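# Push the cabinet's bottom drawer closed

## Task

Slide the cabinet's lowest drawer in until it is at least 90% closed and no longer moving, then release it and pull the grippers away. It only counts if the drawer stays shut without the robot holding it there.

## Robot and tools

Robot: two xArm6 arms with parallel grippers, named left_arm and right_arm. left_arm's base is at (-0.025, +0.348, 0) m and right_arm's at (+0.012, -0.344, 0) m, both turned only slightly about z. The names are labels, not image sides.

Scene frame: origin on the table top midway between the arms, +x out over the table, +y toward left_arm, +z up. Every pose and velocity in results uses this frame: position in metres, orientation as quat_wxyz, velocities in m/s and rad/s. Printed hand positions can be off, more so at long reach.

Gripper axes: fingers point along the gripper's +z and close along its y. end_effector_position (link pinch) lies between the pads when closed, about 2 cm short of the fingertips; closing pushes the tips about 10 mm further along +z.

The 14-number row. Both motion tools take one flat row of 14 numbers, each in [-1, 1], always for both arms even if one stays still: dx, dy, dz, rx, ry, rz, opening for left_arm, then the same seven for right_arm. dx..rz are an offset, not a pose: expressed in that gripper's own axes and counted from the gripper's pose in the most recent result that showed it (before any such result in the scene, and for the second or later call in one reply, from where the robot stands when the action begins). A value of 1.0 equals 0.6 m of translation or 180 degrees of rotation; rx, ry, rz form a single rotation vector. Opening is absolute: +1 is fully open (0.084 m), -1 closed. All zeros is not a hold command: it drives the arm back to the reference pose. To keep an arm still, send the offset back to where it should be in the first call of a reply and zeros after that, with its desired opening.

execute_actions: argument actions, a list with at most one item, plus optional pictures (boolean; images come by default). An empty list only reports the state. An item {"rows": [...], "steps": n} runs n control steps (n from 1 to 15, default 15; each step is 1/30 s); each row is one step and the last row repeats if rows are fewer than steps. Every row is an offset from the same reference pose, not from the previous row. An item with only {"steps": n} (n up to 300) is a wait counted from the last result, so your thinking time uses part of it. A rejected call sends nothing.

move: target is one 14-number row as above; speed is the path's top speed in m/s, 0.002 to 0.5, default 0.25 (rotation capped at twice that in rad/s). Grippers follow straight paths that finish together, lasting 0.5 to 10 s; longer paths are cut off at 10 s. Openings are sent at the start. Paths ignore obstacles and the other arm, and grippers may lag, wander or overshoot speed, especially with a nearly straight arm. The path starts once the robot is at rest (or after 3 s). The result adds a move: line with the ending (done, off_target, moving, held, fault) and any limits, plus each gripper's distance from its target. limits=paced means the sent pose was clipped; limits=held means a safety check blocked some steps, after which the arm may jump faster than speed.

wait: seconds, 0 to 10; the scene runs with nothing new sent. zoom_image: camera (cam_head_left, cam_head_right, cam_left_wrist, cam_right_wrist, all 896x504) and region [x0, y0, x1, y1] in pixels from the top-left, at most 504 by 504. read_manual: optional section, only "licences"; no motion. finished_scene: scene, the number of the current scene; irreversible, and it reports success. Replying without a tool call ends everything.

Control details: each step the commanded pose is clipped to within 70 mm and 16 degrees of the measured pose, then solved by damped IK with position favoured over orientation. After an action the arm only coasts to its last clipped pose, so compare the result pose and send the remainder. The Hand target line shows where each gripper is being driven. HELD marks steps a clearance check altered; a pose unreachable line names the affected arm. Joint ranges (rad): waist and forearm roll and wrist roll ±6.283, shoulder -2.059 to 2.094, elbow -3.927 to 0.192, wrist pitch -1.693 to 3.142. Joint speed up to 3.14 rad/s.

Grip: grip_measured is the actual finger opening on the command scale; commanding below it squeezes (about 24 N per pad max). Not essential for pushing a drawer; a closed or open gripper face can push.

Cautions: approach the drawer front slowly, since faster contact and targets set far beyond the contact surface push harder. Don't slam the drawer. Load limits (N m): waist 44, shoulder 44, elbow 26.4, forearm roll 26.4, wrist pitch 17.6, wrist roll 17.6; exceeding one causes a torque fault that backs the joint off and freezes the arm for 10 s. Sustained loads heat motors: MOTOR HOT at 65 °C, braking and an OVER-TEMPERATURE FAULT at 80 °C. Keep the arms from colliding or pressing each other, and knock nothing off the table. Occasional disturbances may tug or nudge objects. After the drawer is shut, open the fingers, retreat, and confirm it stays closed and still before ending.

Each tool is called after "Request:" by a JSON object that holds its "name" and its "arguments".

## Session

Request:
{"name": "execute_actions", "arguments": {"actions": []}}

Scene clock: 0.00 s of 3900.00 s.
left_arm: end_effector_position=(+0.5041, +0.2239, +0.1504) grip_measured=+1.00 end_effector_quat_wxyz=(+0.156, +0.578, +0.758, -0.258) end_effector_velocity=(+0.000, +0.001, +0.000) end_effector_angular_velocity=(-0.000, -0.001, +0.002) | right_arm: end_effector_position=(+0.2183, -0.5939, +0.2845) grip_measured=+1.00 end_effector_quat_wxyz=(-0.218, +0.973, -0.043, +0.062) end_effector_velocity=(+0.000, +0.000, -0.000) end_effector_angular_velocity=(+0.001, -0.000, -0.000)
Joint positions: left_arm=[-0.145  0.364 -1.308 -0.687  1.126 -1.478  0.084] | right_arm=[-1.166 -0.281 -1.01   0.312  1.629 -1.074  0.084]
Joint velocities: left_arm=[ 0.002 -0.    -0.001  0.     0.001 -0.    -0.   ] | right_arm=[-0.     0.     0.001  0.001 -0.     0.    -0.   ]
Joint torques (N m, as the arm reports them, + toward a larger angle): no reading
Motor temperatures (°C, as the motors report them): left_arm=[32 31 30 35 32 31] | right_arm=[30 31 28 30 29 33]
Hand target (left_arm): +0.504, +0.224, +0.150; +0.156, +0.578, +0.758, -0.258
Hand target (right_arm): +0.218, -0.594, +0.285; -0.218, +0.973, -0.043, +0.062

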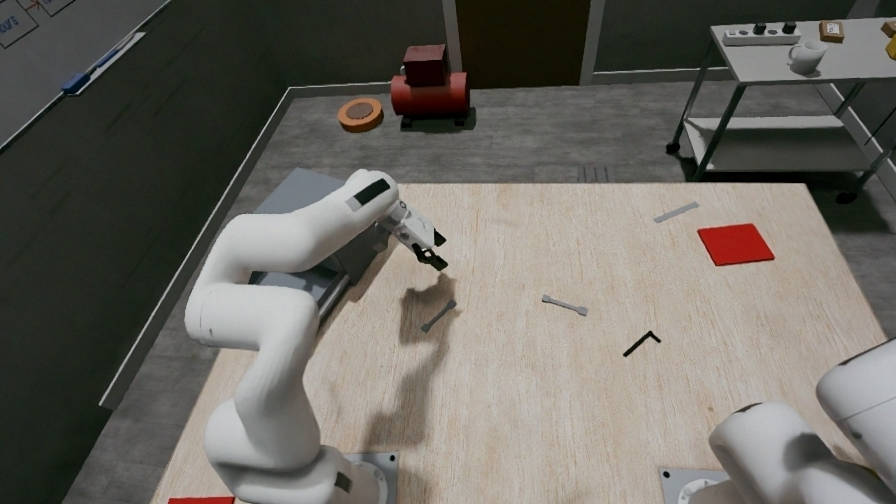

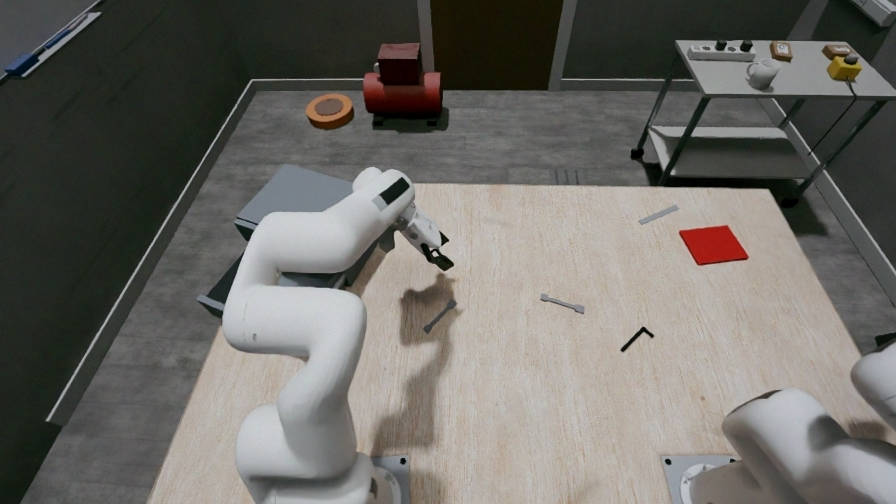

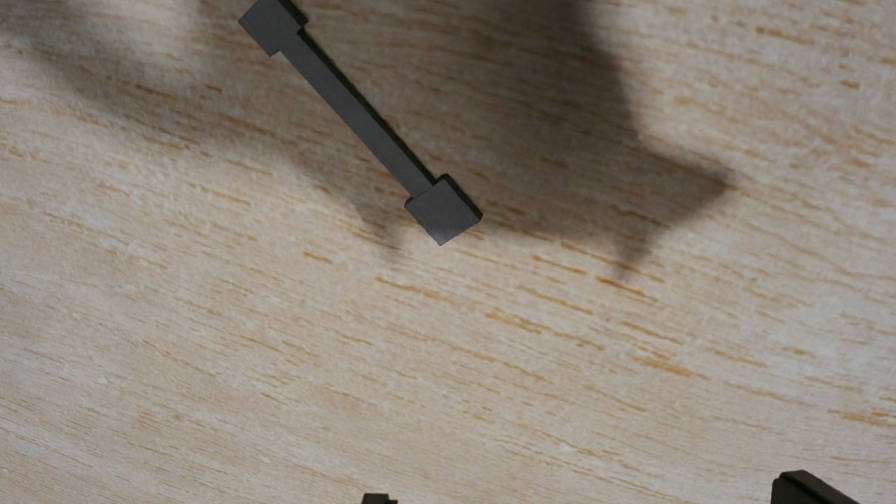

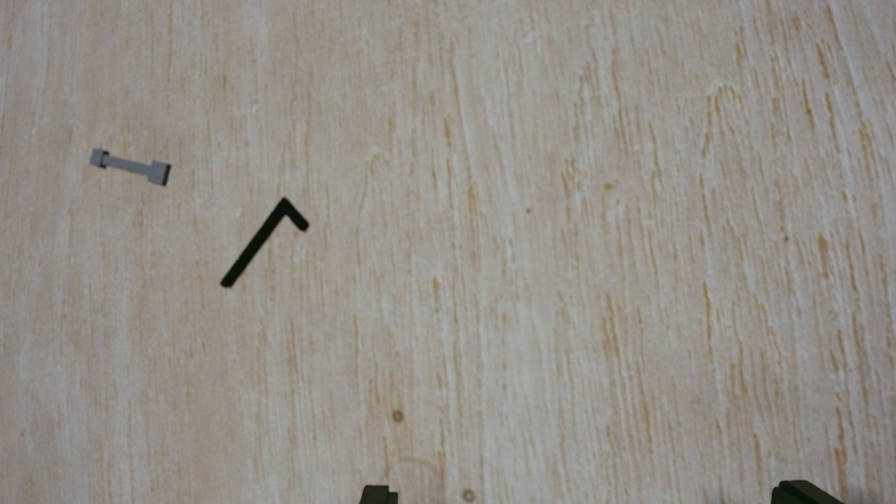

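Request:
{"name": "move", "arguments": {"target": [-0.35,-0.36,0.117,0,0,0,-1,0,0,0,0,0,0,1]}}

Scene clock: 14.70 s of 3900.00 s.
left_arm: end_effector_position=(+0.3532, -0.0260, +0.2524) grip_measured=-1.00 end_effector_quat_wxyz=(+0.157, +0.577, +0.758, -0.259) end_effector_velocity=(-0.001, -0.003, +0.002) end_effector_angular_velocity=(+0.001, -0.001, -0.002) | right_arm: end_effector_position=(+0.2183, -0.5939, +0.2845) grip_measured=+1.00 end_effector_quat_wxyz=(-0.218, +0.973, -0.043, +0.062) end_effector_velocity=(+0.000, +0.000, +0.000) end_effector_angular_velocity=(-0.000, -0.001, +0.002)
Joint positions: left_arm=[-0.742 -0.02  -1.046 -0.718  0.883 -2.02   0.   ] | right_arm=[-1.166 -0.281 -1.01   0.312  1.629 -1.074  0.084]
Joint velocities: left_arm=[-0.008  0.001 -0.005  0.004 -0.001 -0.009  0.   ] | right_arm=[ 0.    -0.     0.    -0.     0.    -0.002  0.   ]
Joint torques (N m, as the arm reports them, + toward a larger angle): left_arm=[ -0.45 -22.26 -25.47  -0.2   -1.78   0.78] | right_arm=[  0.03  -6.98 -12.05   0.92   0.3    0.54]
Motor temperatures (°C, as the motors report them): left_arm=[32 32 32 35 32 31] | right_arm=[30 31 30 30 29 33]
Hand target (left_arm): +0.353, -0.027, +0.253; +0.158, +0.578, +0.758, -0.259
Hand target (right_arm): +0.218, -0.594, +0.285; -0.218, +0.973, -0.043, +0.062
Off the commanded pose (left_arm): 0.001 m, 0 deg.
Off the commanded pose (right_arm): 0.000 m, 0 deg.
After step 90, 9.93 s passed at rest.
move: done

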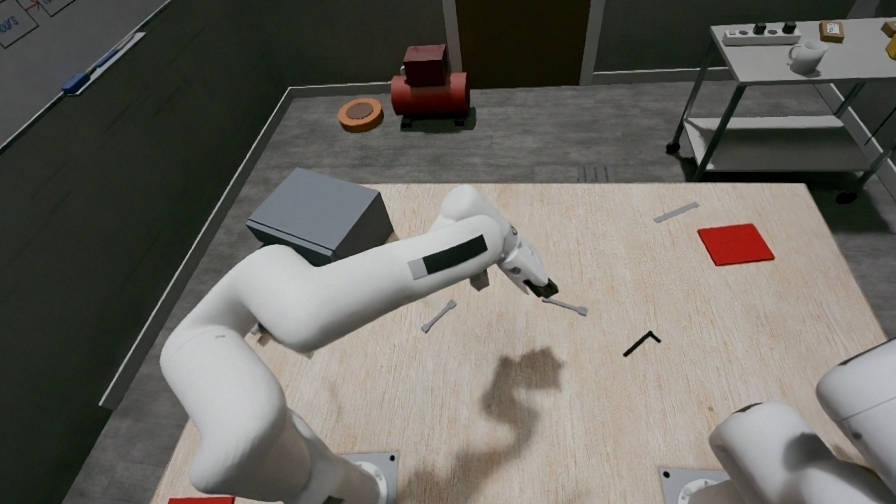

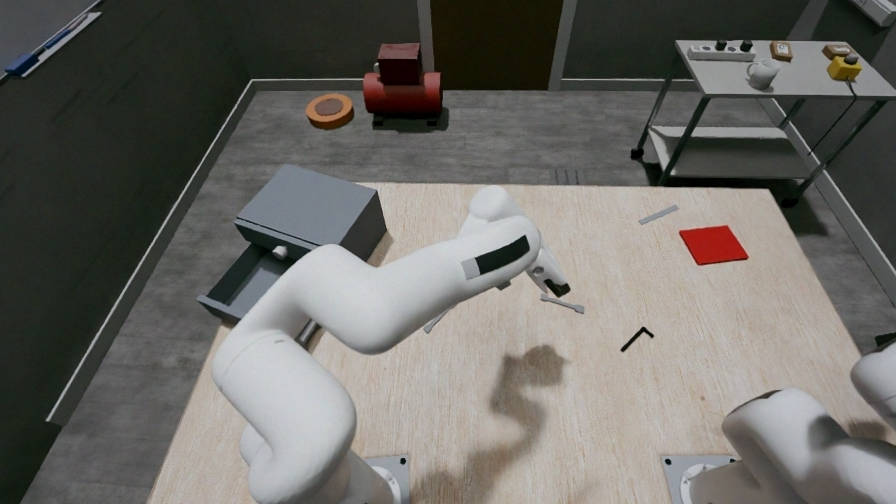

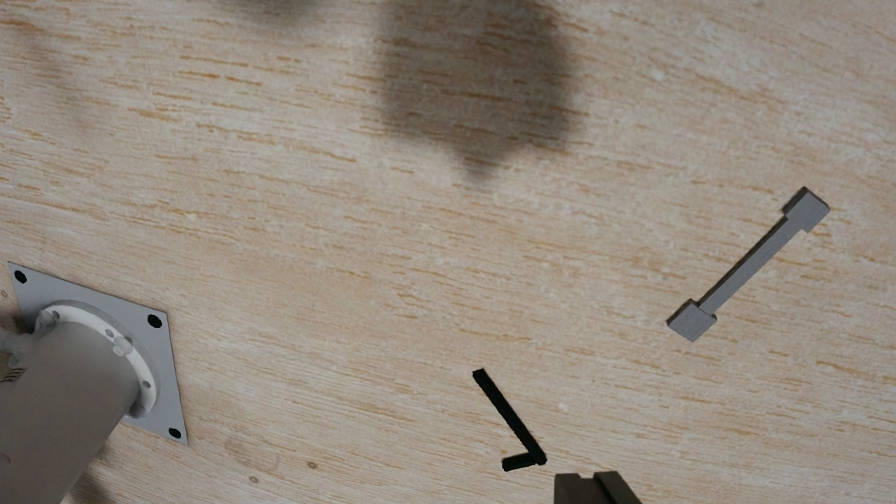

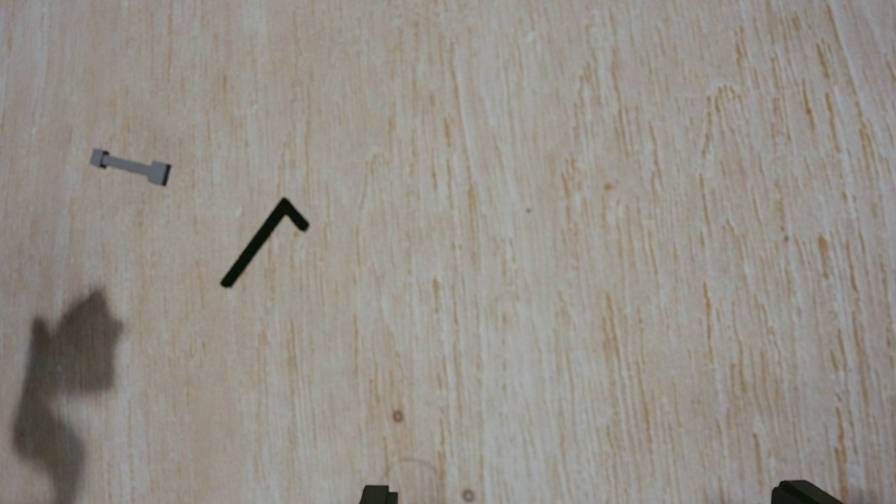

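Request:
{"name": "move", "arguments": {"target": [0.86,0.05,-0.47,0,0,0,-1,0,0,0,0,0,0,1]}}

Scene clock: 27.10 s of 3900.00 s.
left_arm: end_effector_position=(+0.2517, +0.5524, +0.1983) grip_measured=-1.00 end_effector_quat_wxyz=(+0.155, +0.578, +0.759, -0.259) end_effector_velocity=(-0.001, +0.003, -0.000) end_effector_angular_velocity=(-0.002, +0.002, +0.001) | right_arm: end_effector_position=(+0.2183, -0.5939, +0.2845) grip_measured=+1.00 end_effector_quat_wxyz=(-0.218, +0.973, -0.043, +0.062) end_effector_velocity=(-0.000, +0.000, -0.001) end_effector_angular_velocity=(+0.002, +0.002, +0.001)
Joint positions: left_arm=[ 0.727  0.007 -1.041 -0.324  1.563 -0.878  0.   ] | right_arm=[-1.166 -0.281 -1.01   0.312  1.629 -1.074  0.084]
Joint velocities: left_arm=[ 0.005  0.008 -0.007  0.002  0.004  0.003  0.   ] | right_arm=[ 0.     0.002  0.001 -0.001  0.001 -0.     0.   ]
Joint torques (N m, as the arm reports them, + toward a larger angle): left_arm=[ -0.71 -21.28 -23.07  -0.49  -0.81   0.76] | right_arm=[ -0.11  -7.1  -12.09   0.97   0.28   0.54]
Motor temperatures (°C, as the motors report them): left_arm=[32 32 33 35 32 31] | right_arm=[30 31 31 30 29 33]
Hand target (left_arm): +0.252, +0.553, +0.198; +0.155, +0.577, +0.759, -0.259
Hand target (right_arm): +0.218, -0.594, +0.285; -0.218, +0.973, -0.043, +0.062
Off the commanded pose (left_arm): 0.001 m, 0 deg.
Off the commanded pose (right_arm): 0.000 m, 0 deg.
After step 90, 6.50 s passed at rest.
move: done

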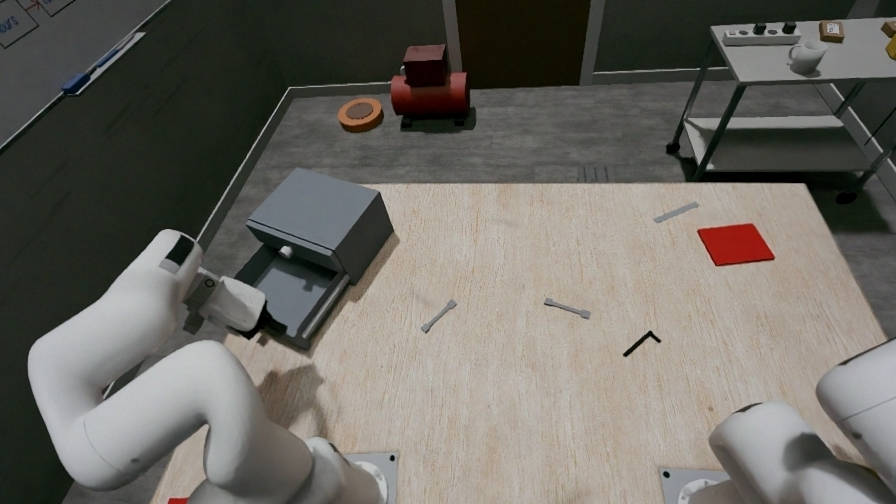

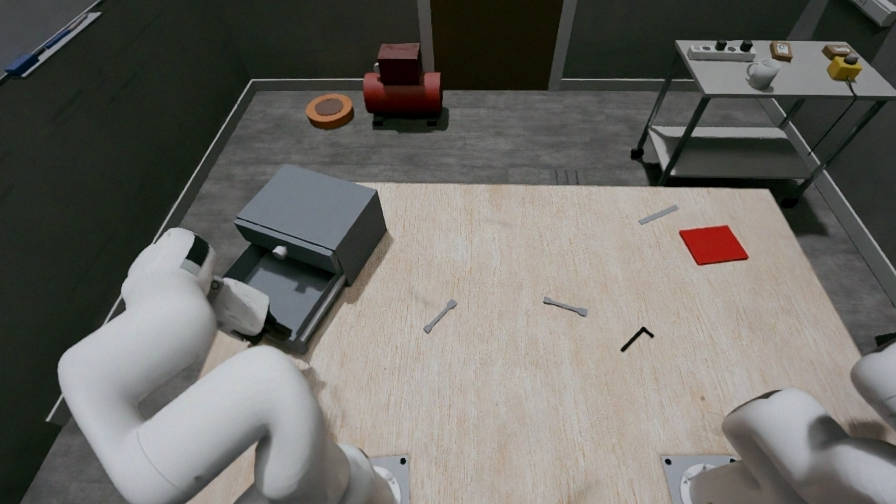

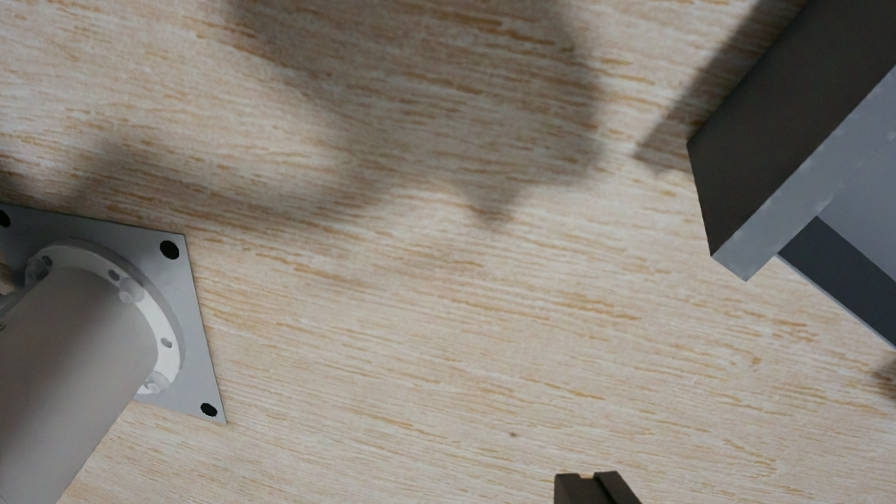

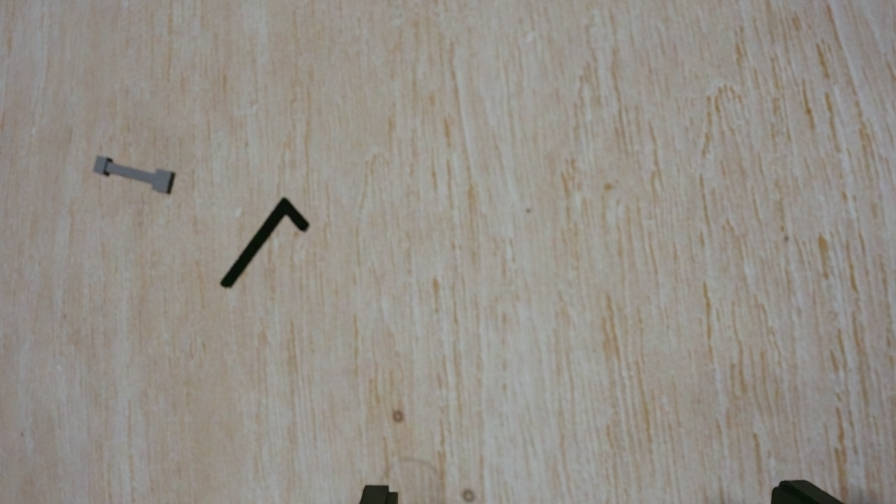

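Request:
{"name": "move", "arguments": {"target": [0.135,-0.018,0.18,0,0,0,-1,0,0,0,0,0,0,1], "speed": 0.15}}

Scene clock: 46.07 s of 3900.00 s.
left_arm: end_effector_position=(+0.2117, +0.5528, +0.0693) grip_measured=-1.00 end_effector_quat_wxyz=(+0.155, +0.578, +0.758, -0.258) end_effector_velocity=(-0.001, -0.000, -0.003) end_effector_angular_velocity=(-0.002, +0.002, +0.001) | right_arm: end_effector_position=(+0.2183, -0.5939, +0.2845) grip_measured=+1.00 end_effector_quat_wxyz=(-0.218, +0.973, -0.043, +0.062) end_effector_velocity=(+0.000, +0.000, -0.000) end_effector_angular_velocity=(+0.002, -0.001, -0.002)
Joint positions: left_arm=[ 0.78   0.154 -0.812 -0.317  1.218 -0.718  0.   ] | right_arm=[-1.166 -0.281 -1.01   0.312  1.629 -1.074  0.084]
Joint velocities: left_arm=[ 0.002  0.005  0.003 -0.    -0.005  0.003  0.   ] | right_arm=[-0.    -0.     0.001  0.002 -0.     0.001  0.   ]
Joint torques (N m, as the arm reports them, + toward a larger angle): left_arm=[ -0.37 -21.93 -19.37  -0.05  -0.7    0.77] | right_arm=[  0.13  -7.2  -12.11   0.86   0.27   0.52]
Motor temperatures (°C, as the motors report them): left_arm=[32 32 33 35 32 31] | right_arm=[30 31 31 30 29 33]
Hand target (left_arm): +0.211, +0.553, +0.069; +0.155, +0.578, +0.758, -0.259
Hand target (right_arm): +0.218, -0.594, +0.285; -0.218, +0.973, -0.043, +0.062
Off the commanded pose (left_arm): 0.001 m, 0 deg.
Off the commanded pose (right_arm): 0.000 m, 0 deg.
After step 90, 14.60 s passed at rest.
move: done

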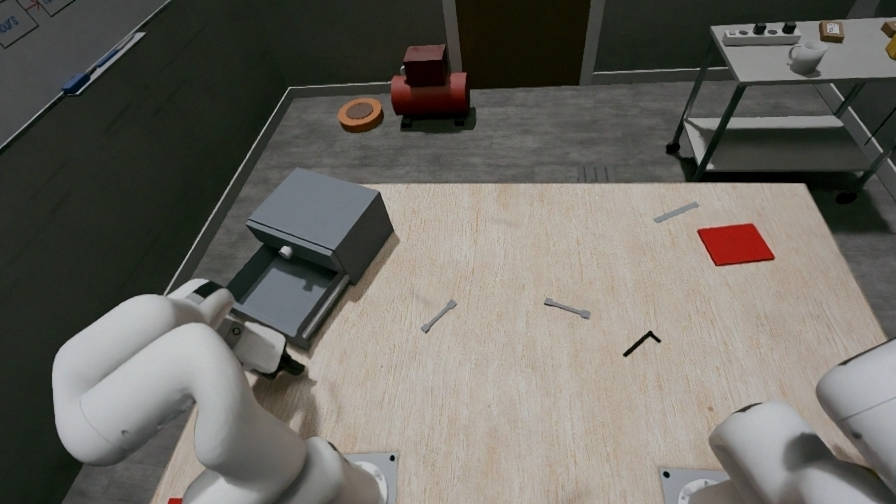

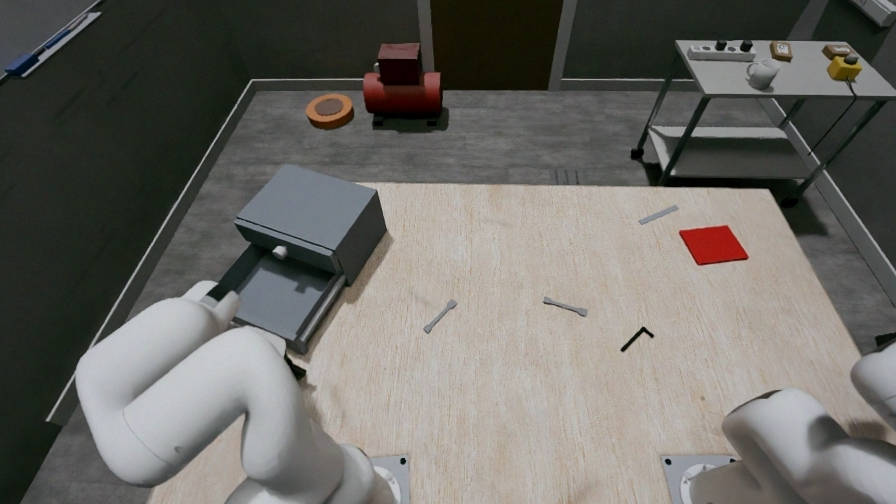

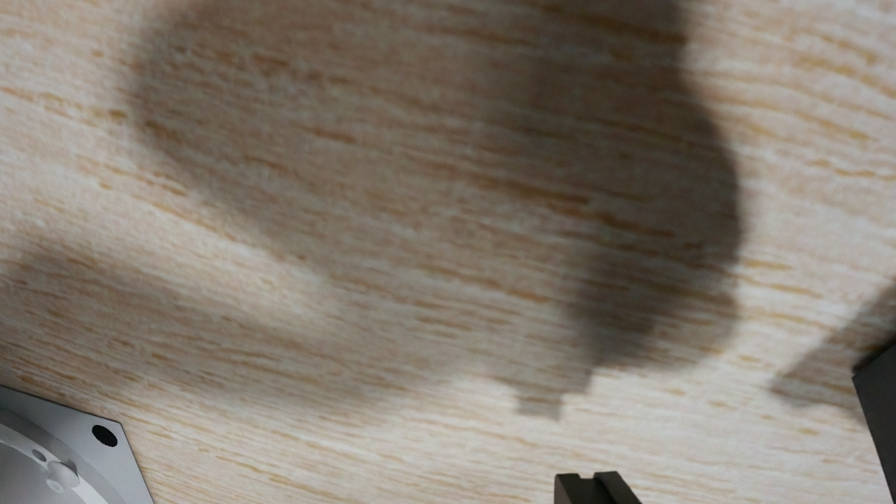

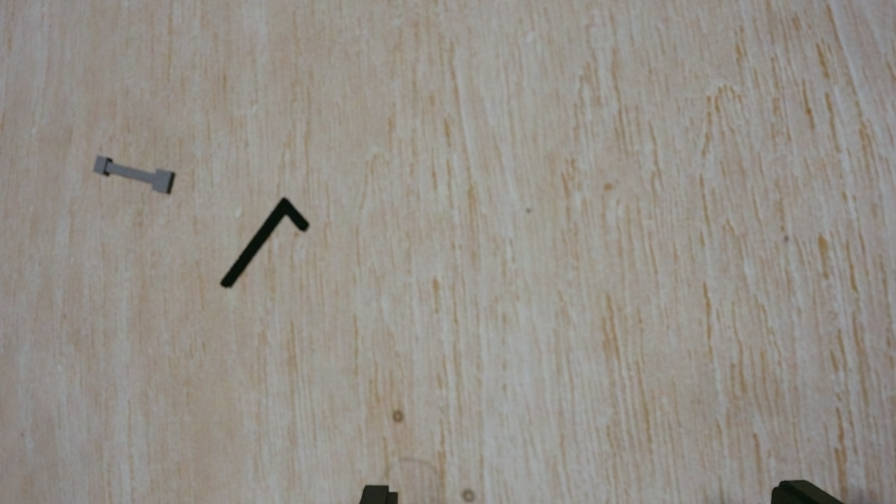

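Request:
{"name": "move", "arguments": {"target": [0.093,0.023,-0.067,0,0,0,-1,0,0,0,0,0,0,1], "speed": 0.1}}

Scene clock: 52.70 s of 3900.00 s.
left_arm: end_effector_position=(+0.2114, +0.6226, +0.0692) grip_measured=-1.00 end_effector_quat_wxyz=(+0.154, +0.578, +0.758, -0.259) end_effector_velocity=(+0.000, +0.002, -0.000) end_effector_angular_velocity=(-0.001, +0.000, -0.001) | right_arm: end_effector_position=(+0.2183, -0.5939, +0.2845) grip_measured=+1.00 end_effector_quat_wxyz=(-0.218, +0.973, -0.043, +0.062) end_effector_velocity=(-0.000, -0.000, -0.000) end_effector_angular_velocity=(+0.001, +0.001, +0.000)
Joint positions: left_arm=[ 0.873  0.317 -1.046 -0.257  1.303 -0.68   0.   ] | right_arm=[-1.166 -0.281 -1.01   0.312  1.629 -1.074  0.084]
Joint velocities: left_arm=[ 0.002  0.006 -0.008  0.002  0.003  0.001  0.   ] | right_arm=[ 0.     0.001 -0.001 -0.     0.     0.    -0.   ]
Joint torques (N m, as the arm reports them, + toward a larger angle): left_arm=[ -0.65 -25.69 -20.33  -0.08  -0.68   0.78] | right_arm=[ -0.08  -7.03 -12.08   0.93   0.31   0.53]
Motor temperatures (°C, as the motors report them): left_arm=[32 32 33 35 32 31] | right_arm=[30 31 31 30 29 33]
Hand target (left_arm): +0.211, +0.623, +0.069; +0.154, +0.578, +0.758, -0.259
Hand target (right_arm): +0.218, -0.594, +0.285; -0.218, +0.973, -0.043, +0.062
Off the commanded pose (left_arm): 0.000 m, 0 deg.
Off the commanded pose (right_arm): 0.000 m, 0 deg.
After step 90, 2.50 s passed at rest.
move: done

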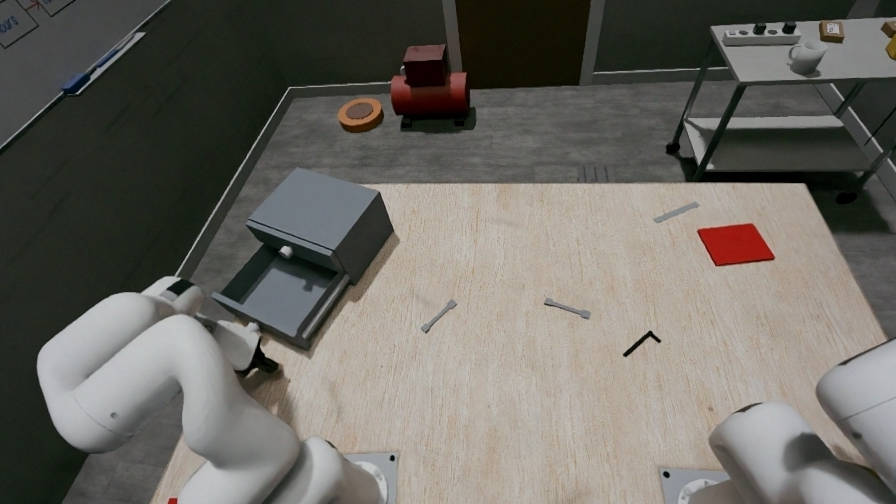

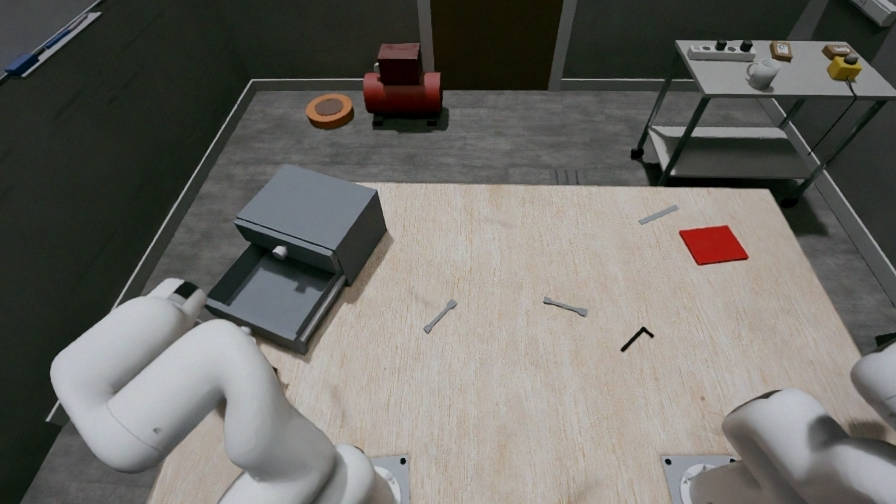

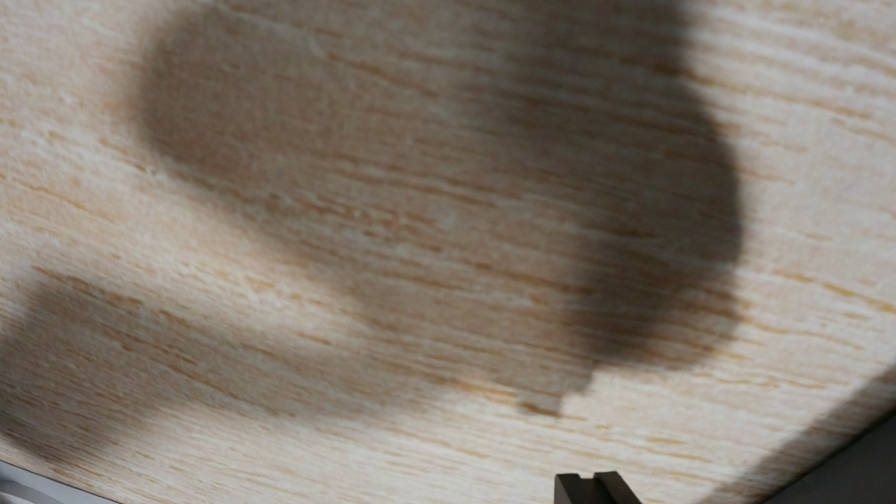

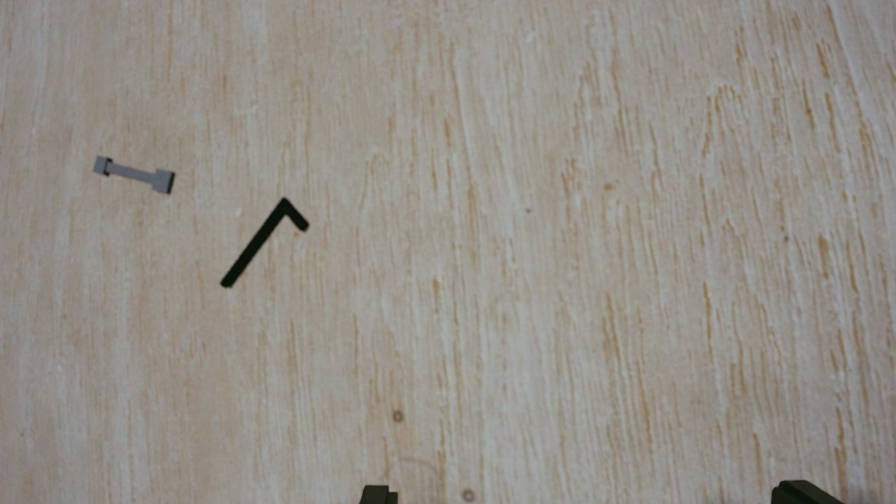

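Request:
{"name": "move", "arguments": {"target": [-0.165,0.267,0.038,0,0,0,-1,0,0,0,0,0,0,1], "speed": 0.06}}

Scene clock: 60.70 s of 3900.00 s.
left_arm: end_effector_position=(+0.3915, +0.5626, +0.0696) grip_measured=-1.00 end_effector_quat_wxyz=(+0.155, +0.578, +0.759, -0.258) end_effector_velocity=(+0.001, -0.000, -0.000) end_effector_angular_velocity=(-0.001, +0.002, +0.001) | right_arm: end_effector_position=(+0.2183, -0.5939, +0.2845) grip_measured=+1.00 end_effector_quat_wxyz=(-0.218, +0.973, -0.043, +0.062) end_effector_velocity=(-0.000, +0.000, -0.000) end_effector_angular_velocity=(+0.001, +0.001, -0.000)
Joint positions: left_arm=[ 0.534  0.531 -1.363 -0.431  1.319 -0.948  0.   ] | right_arm=[-1.166 -0.281 -1.01   0.312  1.629 -1.074  0.084]
Joint velocities: left_arm=[-0.001  0.003 -0.004 -0.001  0.002 -0.003  0.   ] | right_arm=[ 0.     0.001 -0.    -0.001  0.     0.    -0.   ]
Joint torques (N m, as the arm reports them, + toward a larger angle): left_arm=[ -1.29 -29.86 -21.49  -0.5   -1.38   0.69] | right_arm=[ -0.1   -7.19 -11.96   1.01   0.25   0.55]
Motor temperatures (°C, as the motors report them): left_arm=[32 32 32 35 32 31] | right_arm=[30 31 31 30 29 33]
Hand target (left_arm): +0.392, +0.563, +0.070; +0.155, +0.578, +0.758, -0.258
Hand target (right_arm): +0.218, -0.594, +0.285; -0.218, +0.973, -0.043, +0.062
Off the commanded pose (left_arm): 0.001 m, 0 deg.
Off the commanded pose (right_arm): 0.000 m, 0 deg.
After step 90, 1.47 s passed at rest.
move: done

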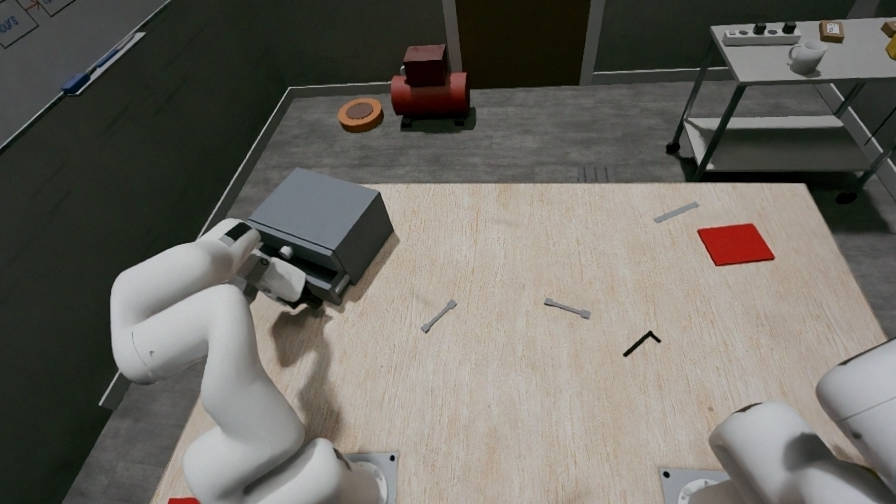

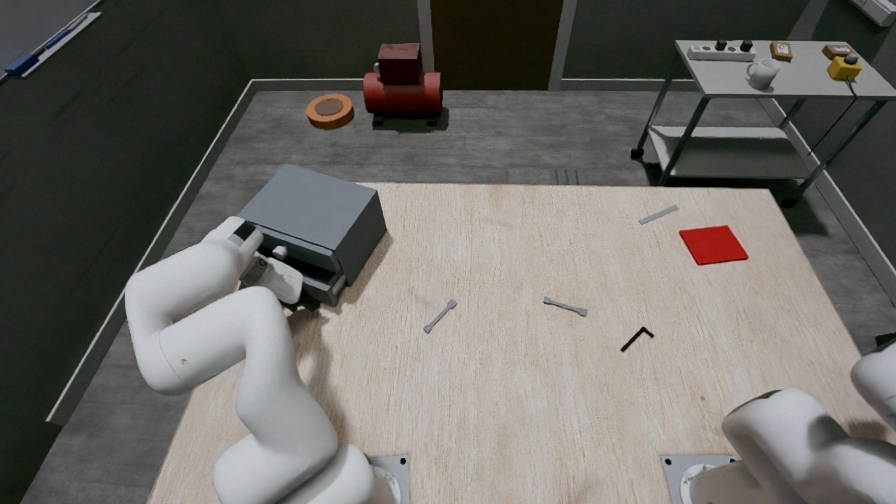

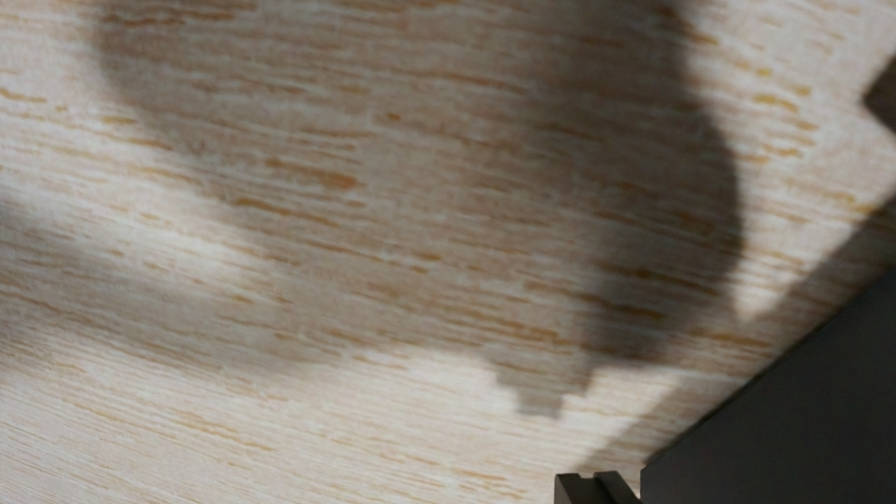

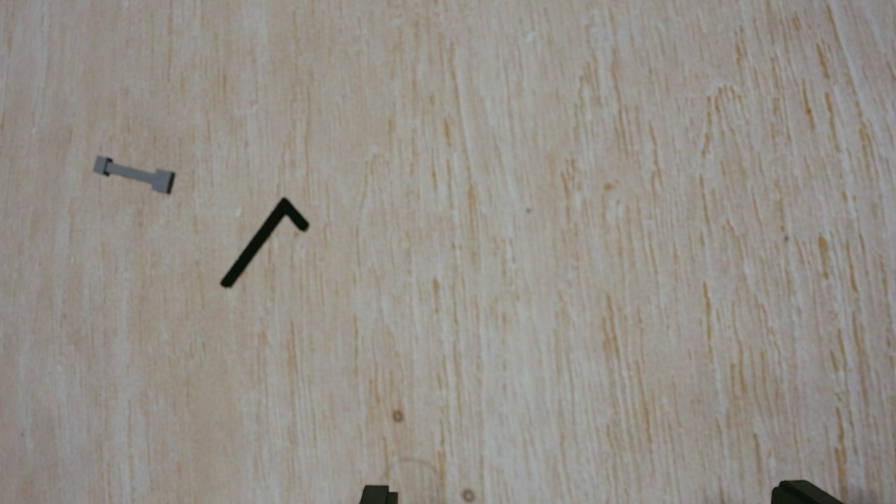

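Most of the way. Zoom to check.

Request:
{"name": "zoom_image", "arguments": {"camera": "cam_head_right", "region": [200, 150, 450, 330]}}

Region (200, 150, 450, 330) of cam_head_right's 896x504 image, scaled by 2.016, with more detail than that image has; it fills the top 363 rows of this view, and the rest is white.

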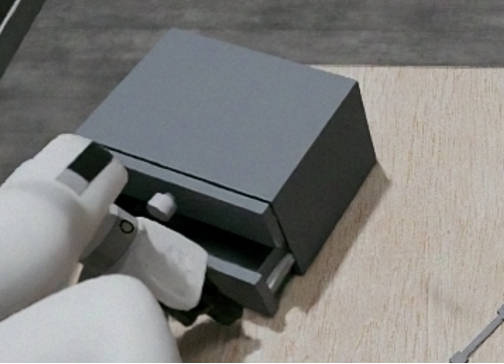

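Request:
{"name": "move", "arguments": {"target": [-0.046,0.075,0.011,0,0,0,-1,0,0,0,0,0,0,1], "speed": 0.03}}

Scene clock: 68.77 s of 3900.00 s.
left_arm: end_effector_position=(+0.4374, +0.5477, +0.0681) grip_measured=-1.00 end_effector_quat_wxyz=(+0.153, +0.576, +0.759, -0.261) end_effector_velocity=(+0.002, +0.000, +0.000) end_effector_angular_velocity=(-0.004, +0.003, +0.004) | right_arm: end_effector_position=(+0.2183, -0.5939, +0.2845) grip_measured=+1.00 end_effector_quat_wxyz=(-0.218, +0.973, -0.043, +0.062) end_effector_velocity=(+0.000, -0.000, -0.000) end_effector_angular_velocity=(+0.000, -0.001, +0.003)
Joint positions: left_arm=[ 0.466  0.624 -1.506 -0.458  1.347 -1.024  0.   ] | right_arm=[-1.166 -0.281 -1.01   0.312  1.629 -1.074  0.084]
Joint velocities: left_arm=[ 0.     0.009 -0.013 -0.002  0.007 -0.006  0.   ] | right_arm=[ 0.     0.001 -0.001  0.    -0.    -0.003  0.   ]
Joint torques (N m, as the arm reports them, + toward a larger angle): left_arm=[-26.83 -29.81 -34.34  -6.84  -6.88   0.18] | right_arm=[ -0.01  -7.09 -12.15   0.97   0.28   0.49]
Motor temperatures (°C, as the motors report them): left_arm=[32 32 33 35 32 31] | right_arm=[30 31 31 30 29 33]
Hand target (left_arm): +0.442, +0.546, +0.069; +0.155, +0.578, +0.759, -0.258
Hand target (right_arm): +0.218, -0.594, +0.285; -0.218, +0.973, -0.043, +0.062
Off the commanded pose (left_arm): 0.005 m, 0 deg.
Off the commanded pose (right_arm): 0.000 m, 0 deg.
After step 90, 3.07 s passed at rest.
move: off_target (left_arm)

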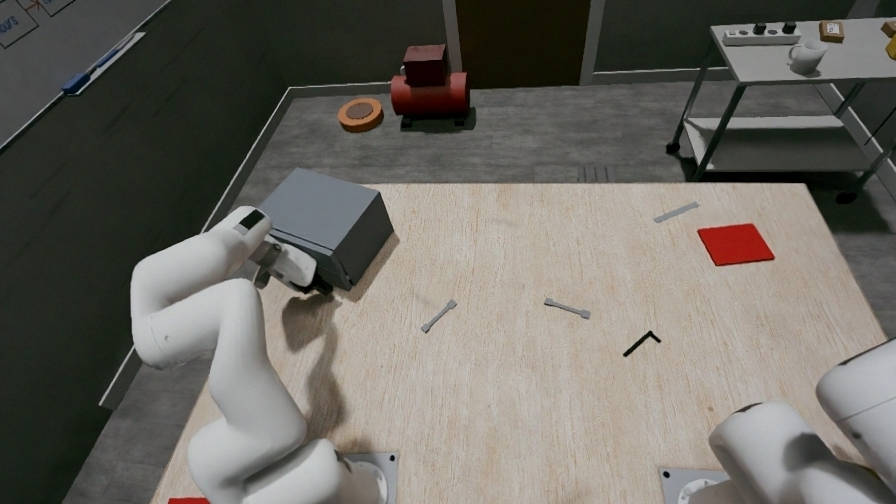

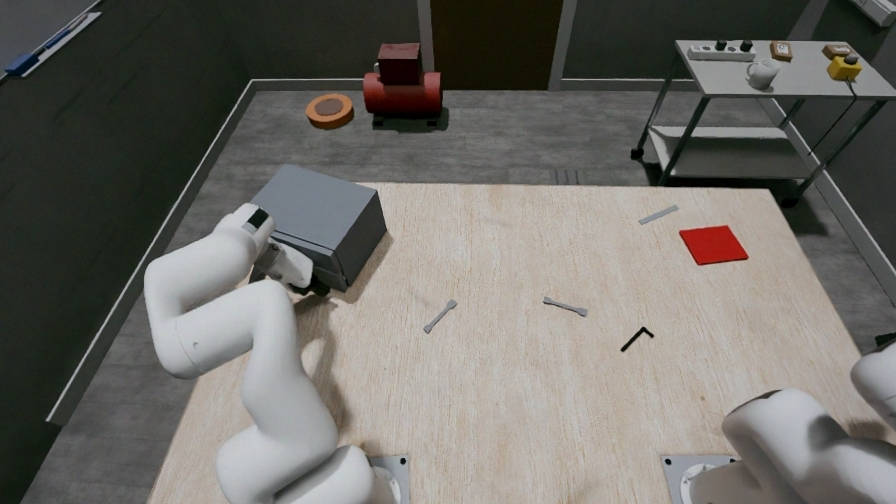

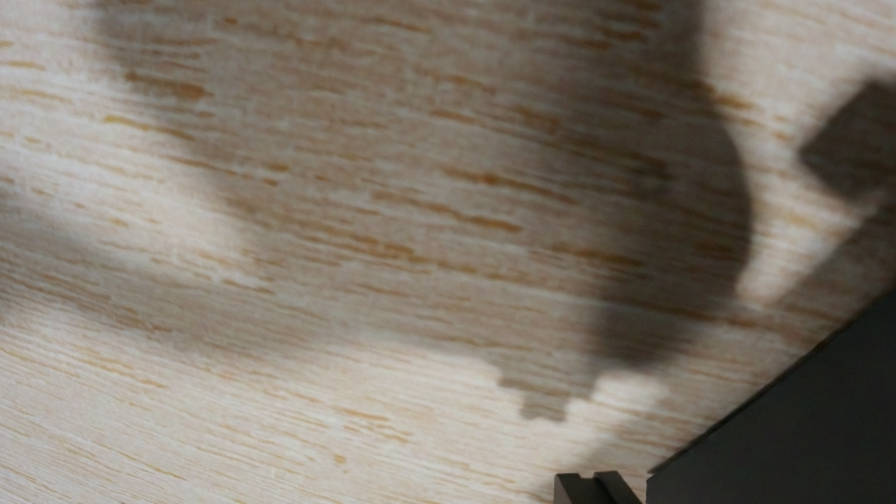

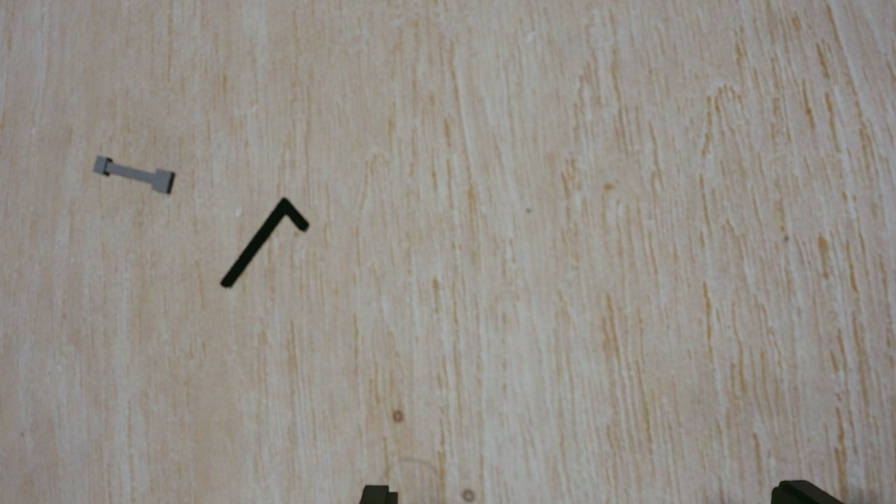

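Shut. Retreat (reverse direction).

Request:
{"name": "move", "arguments": {"target": [0.11,-0.18,-0.03,0,0,0,-1,0,0,0,0,0,0,1], "speed": 0.1}}

Scene clock: 78.50 s of 3900.00 s.
left_arm: end_effector_position=(+0.3164, +0.5886, +0.0712) grip_measured=-1.00 end_effector_quat_wxyz=(+0.153, +0.576, +0.759, -0.262) end_effector_velocity=(-0.002, +0.000, -0.001) end_effector_angular_velocity=(-0.001, +0.001, -0.000) | right_arm: end_effector_position=(+0.2183, -0.5939, +0.2845) grip_measured=+1.00 end_effector_quat_wxyz=(-0.218, +0.973, -0.043, +0.062) end_effector_velocity=(-0.000, +0.000, +0.000) end_effector_angular_velocity=(+0.001, +0.001, -0.001)
Joint positions: left_arm=[ 0.664  0.423 -1.204 -0.366  1.314 -0.845  0.   ] | right_arm=[-1.166 -0.281 -1.01   0.312  1.629 -1.074  0.084]
Joint velocities: left_arm=[ 0.003 -0.001  0.004  0.002 -0.     0.002  0.   ] | right_arm=[-0.    -0.001  0.     0.     0.001  0.001 -0.   ]
Joint torques (N m, as the arm reports them, + toward a larger angle): left_arm=[ -0.23 -28.59 -20.93  -0.22  -0.68   0.66] | right_arm=[ -0.02  -7.1  -12.09   0.97   0.26   0.52]
Motor temperatures (°C, as the motors report them): left_arm=[32 32 35 35 32 31] | right_arm=[30 31 31 30 29 33]
Hand target (left_arm): +0.316, +0.589, +0.071; +0.153, +0.576, +0.759, -0.262
Hand target (right_arm): +0.218, -0.594, +0.285; -0.218, +0.973, -0.043, +0.062
Off the commanded pose (left_arm): 0.000 m, 0 deg.
Off the commanded pose (right_arm): 0.000 m, 0 deg.
After step 90, 5.03 s passed at rest.
move: done

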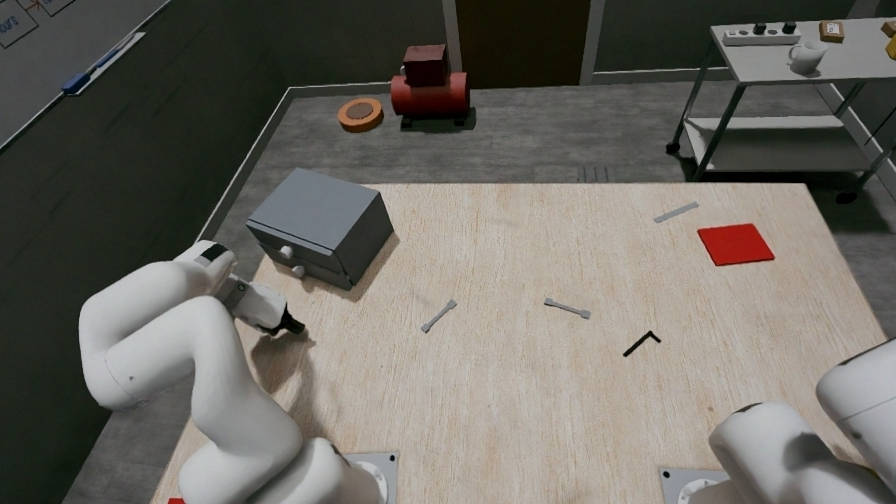

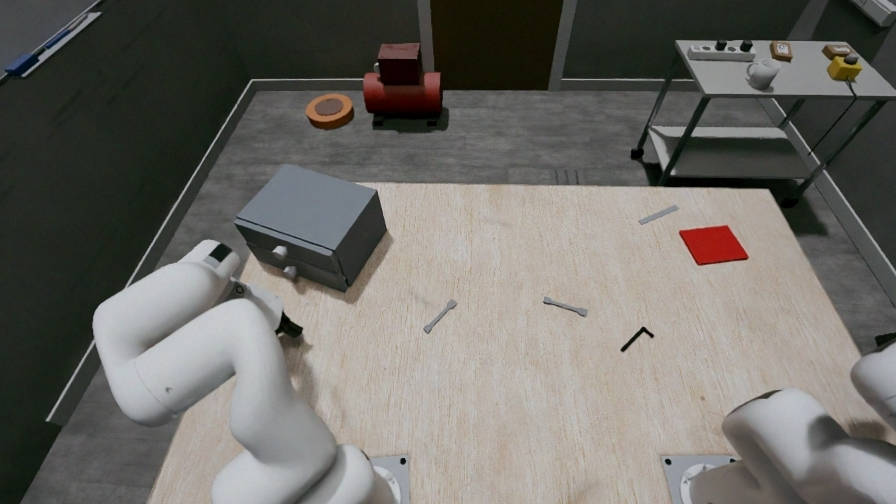

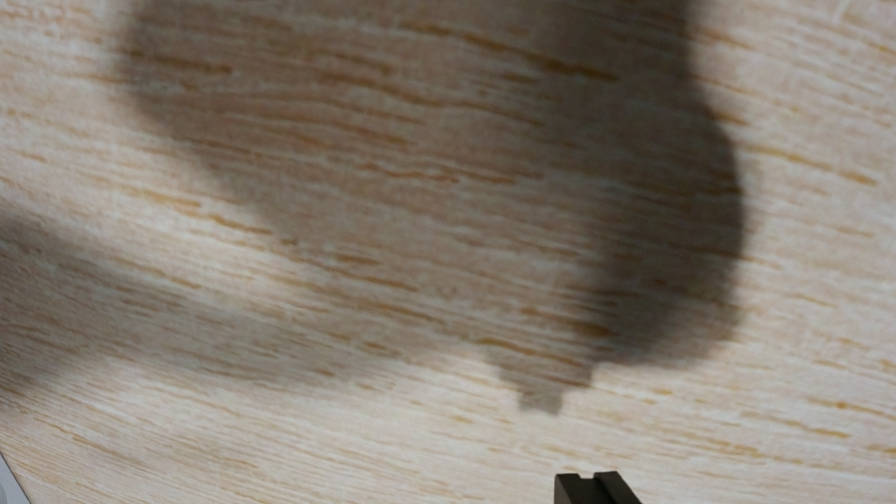

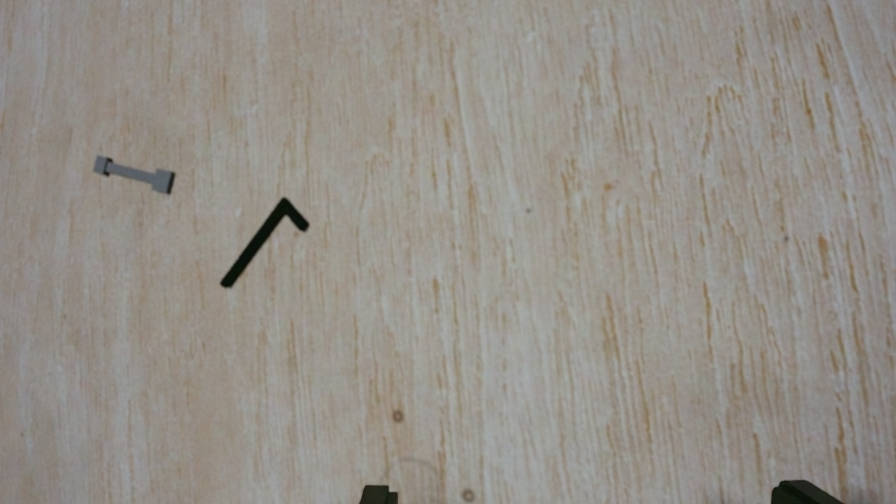

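Request:
{"name": "finished_scene", "arguments": {"scene": 1}}

The scene is finished: the task was done.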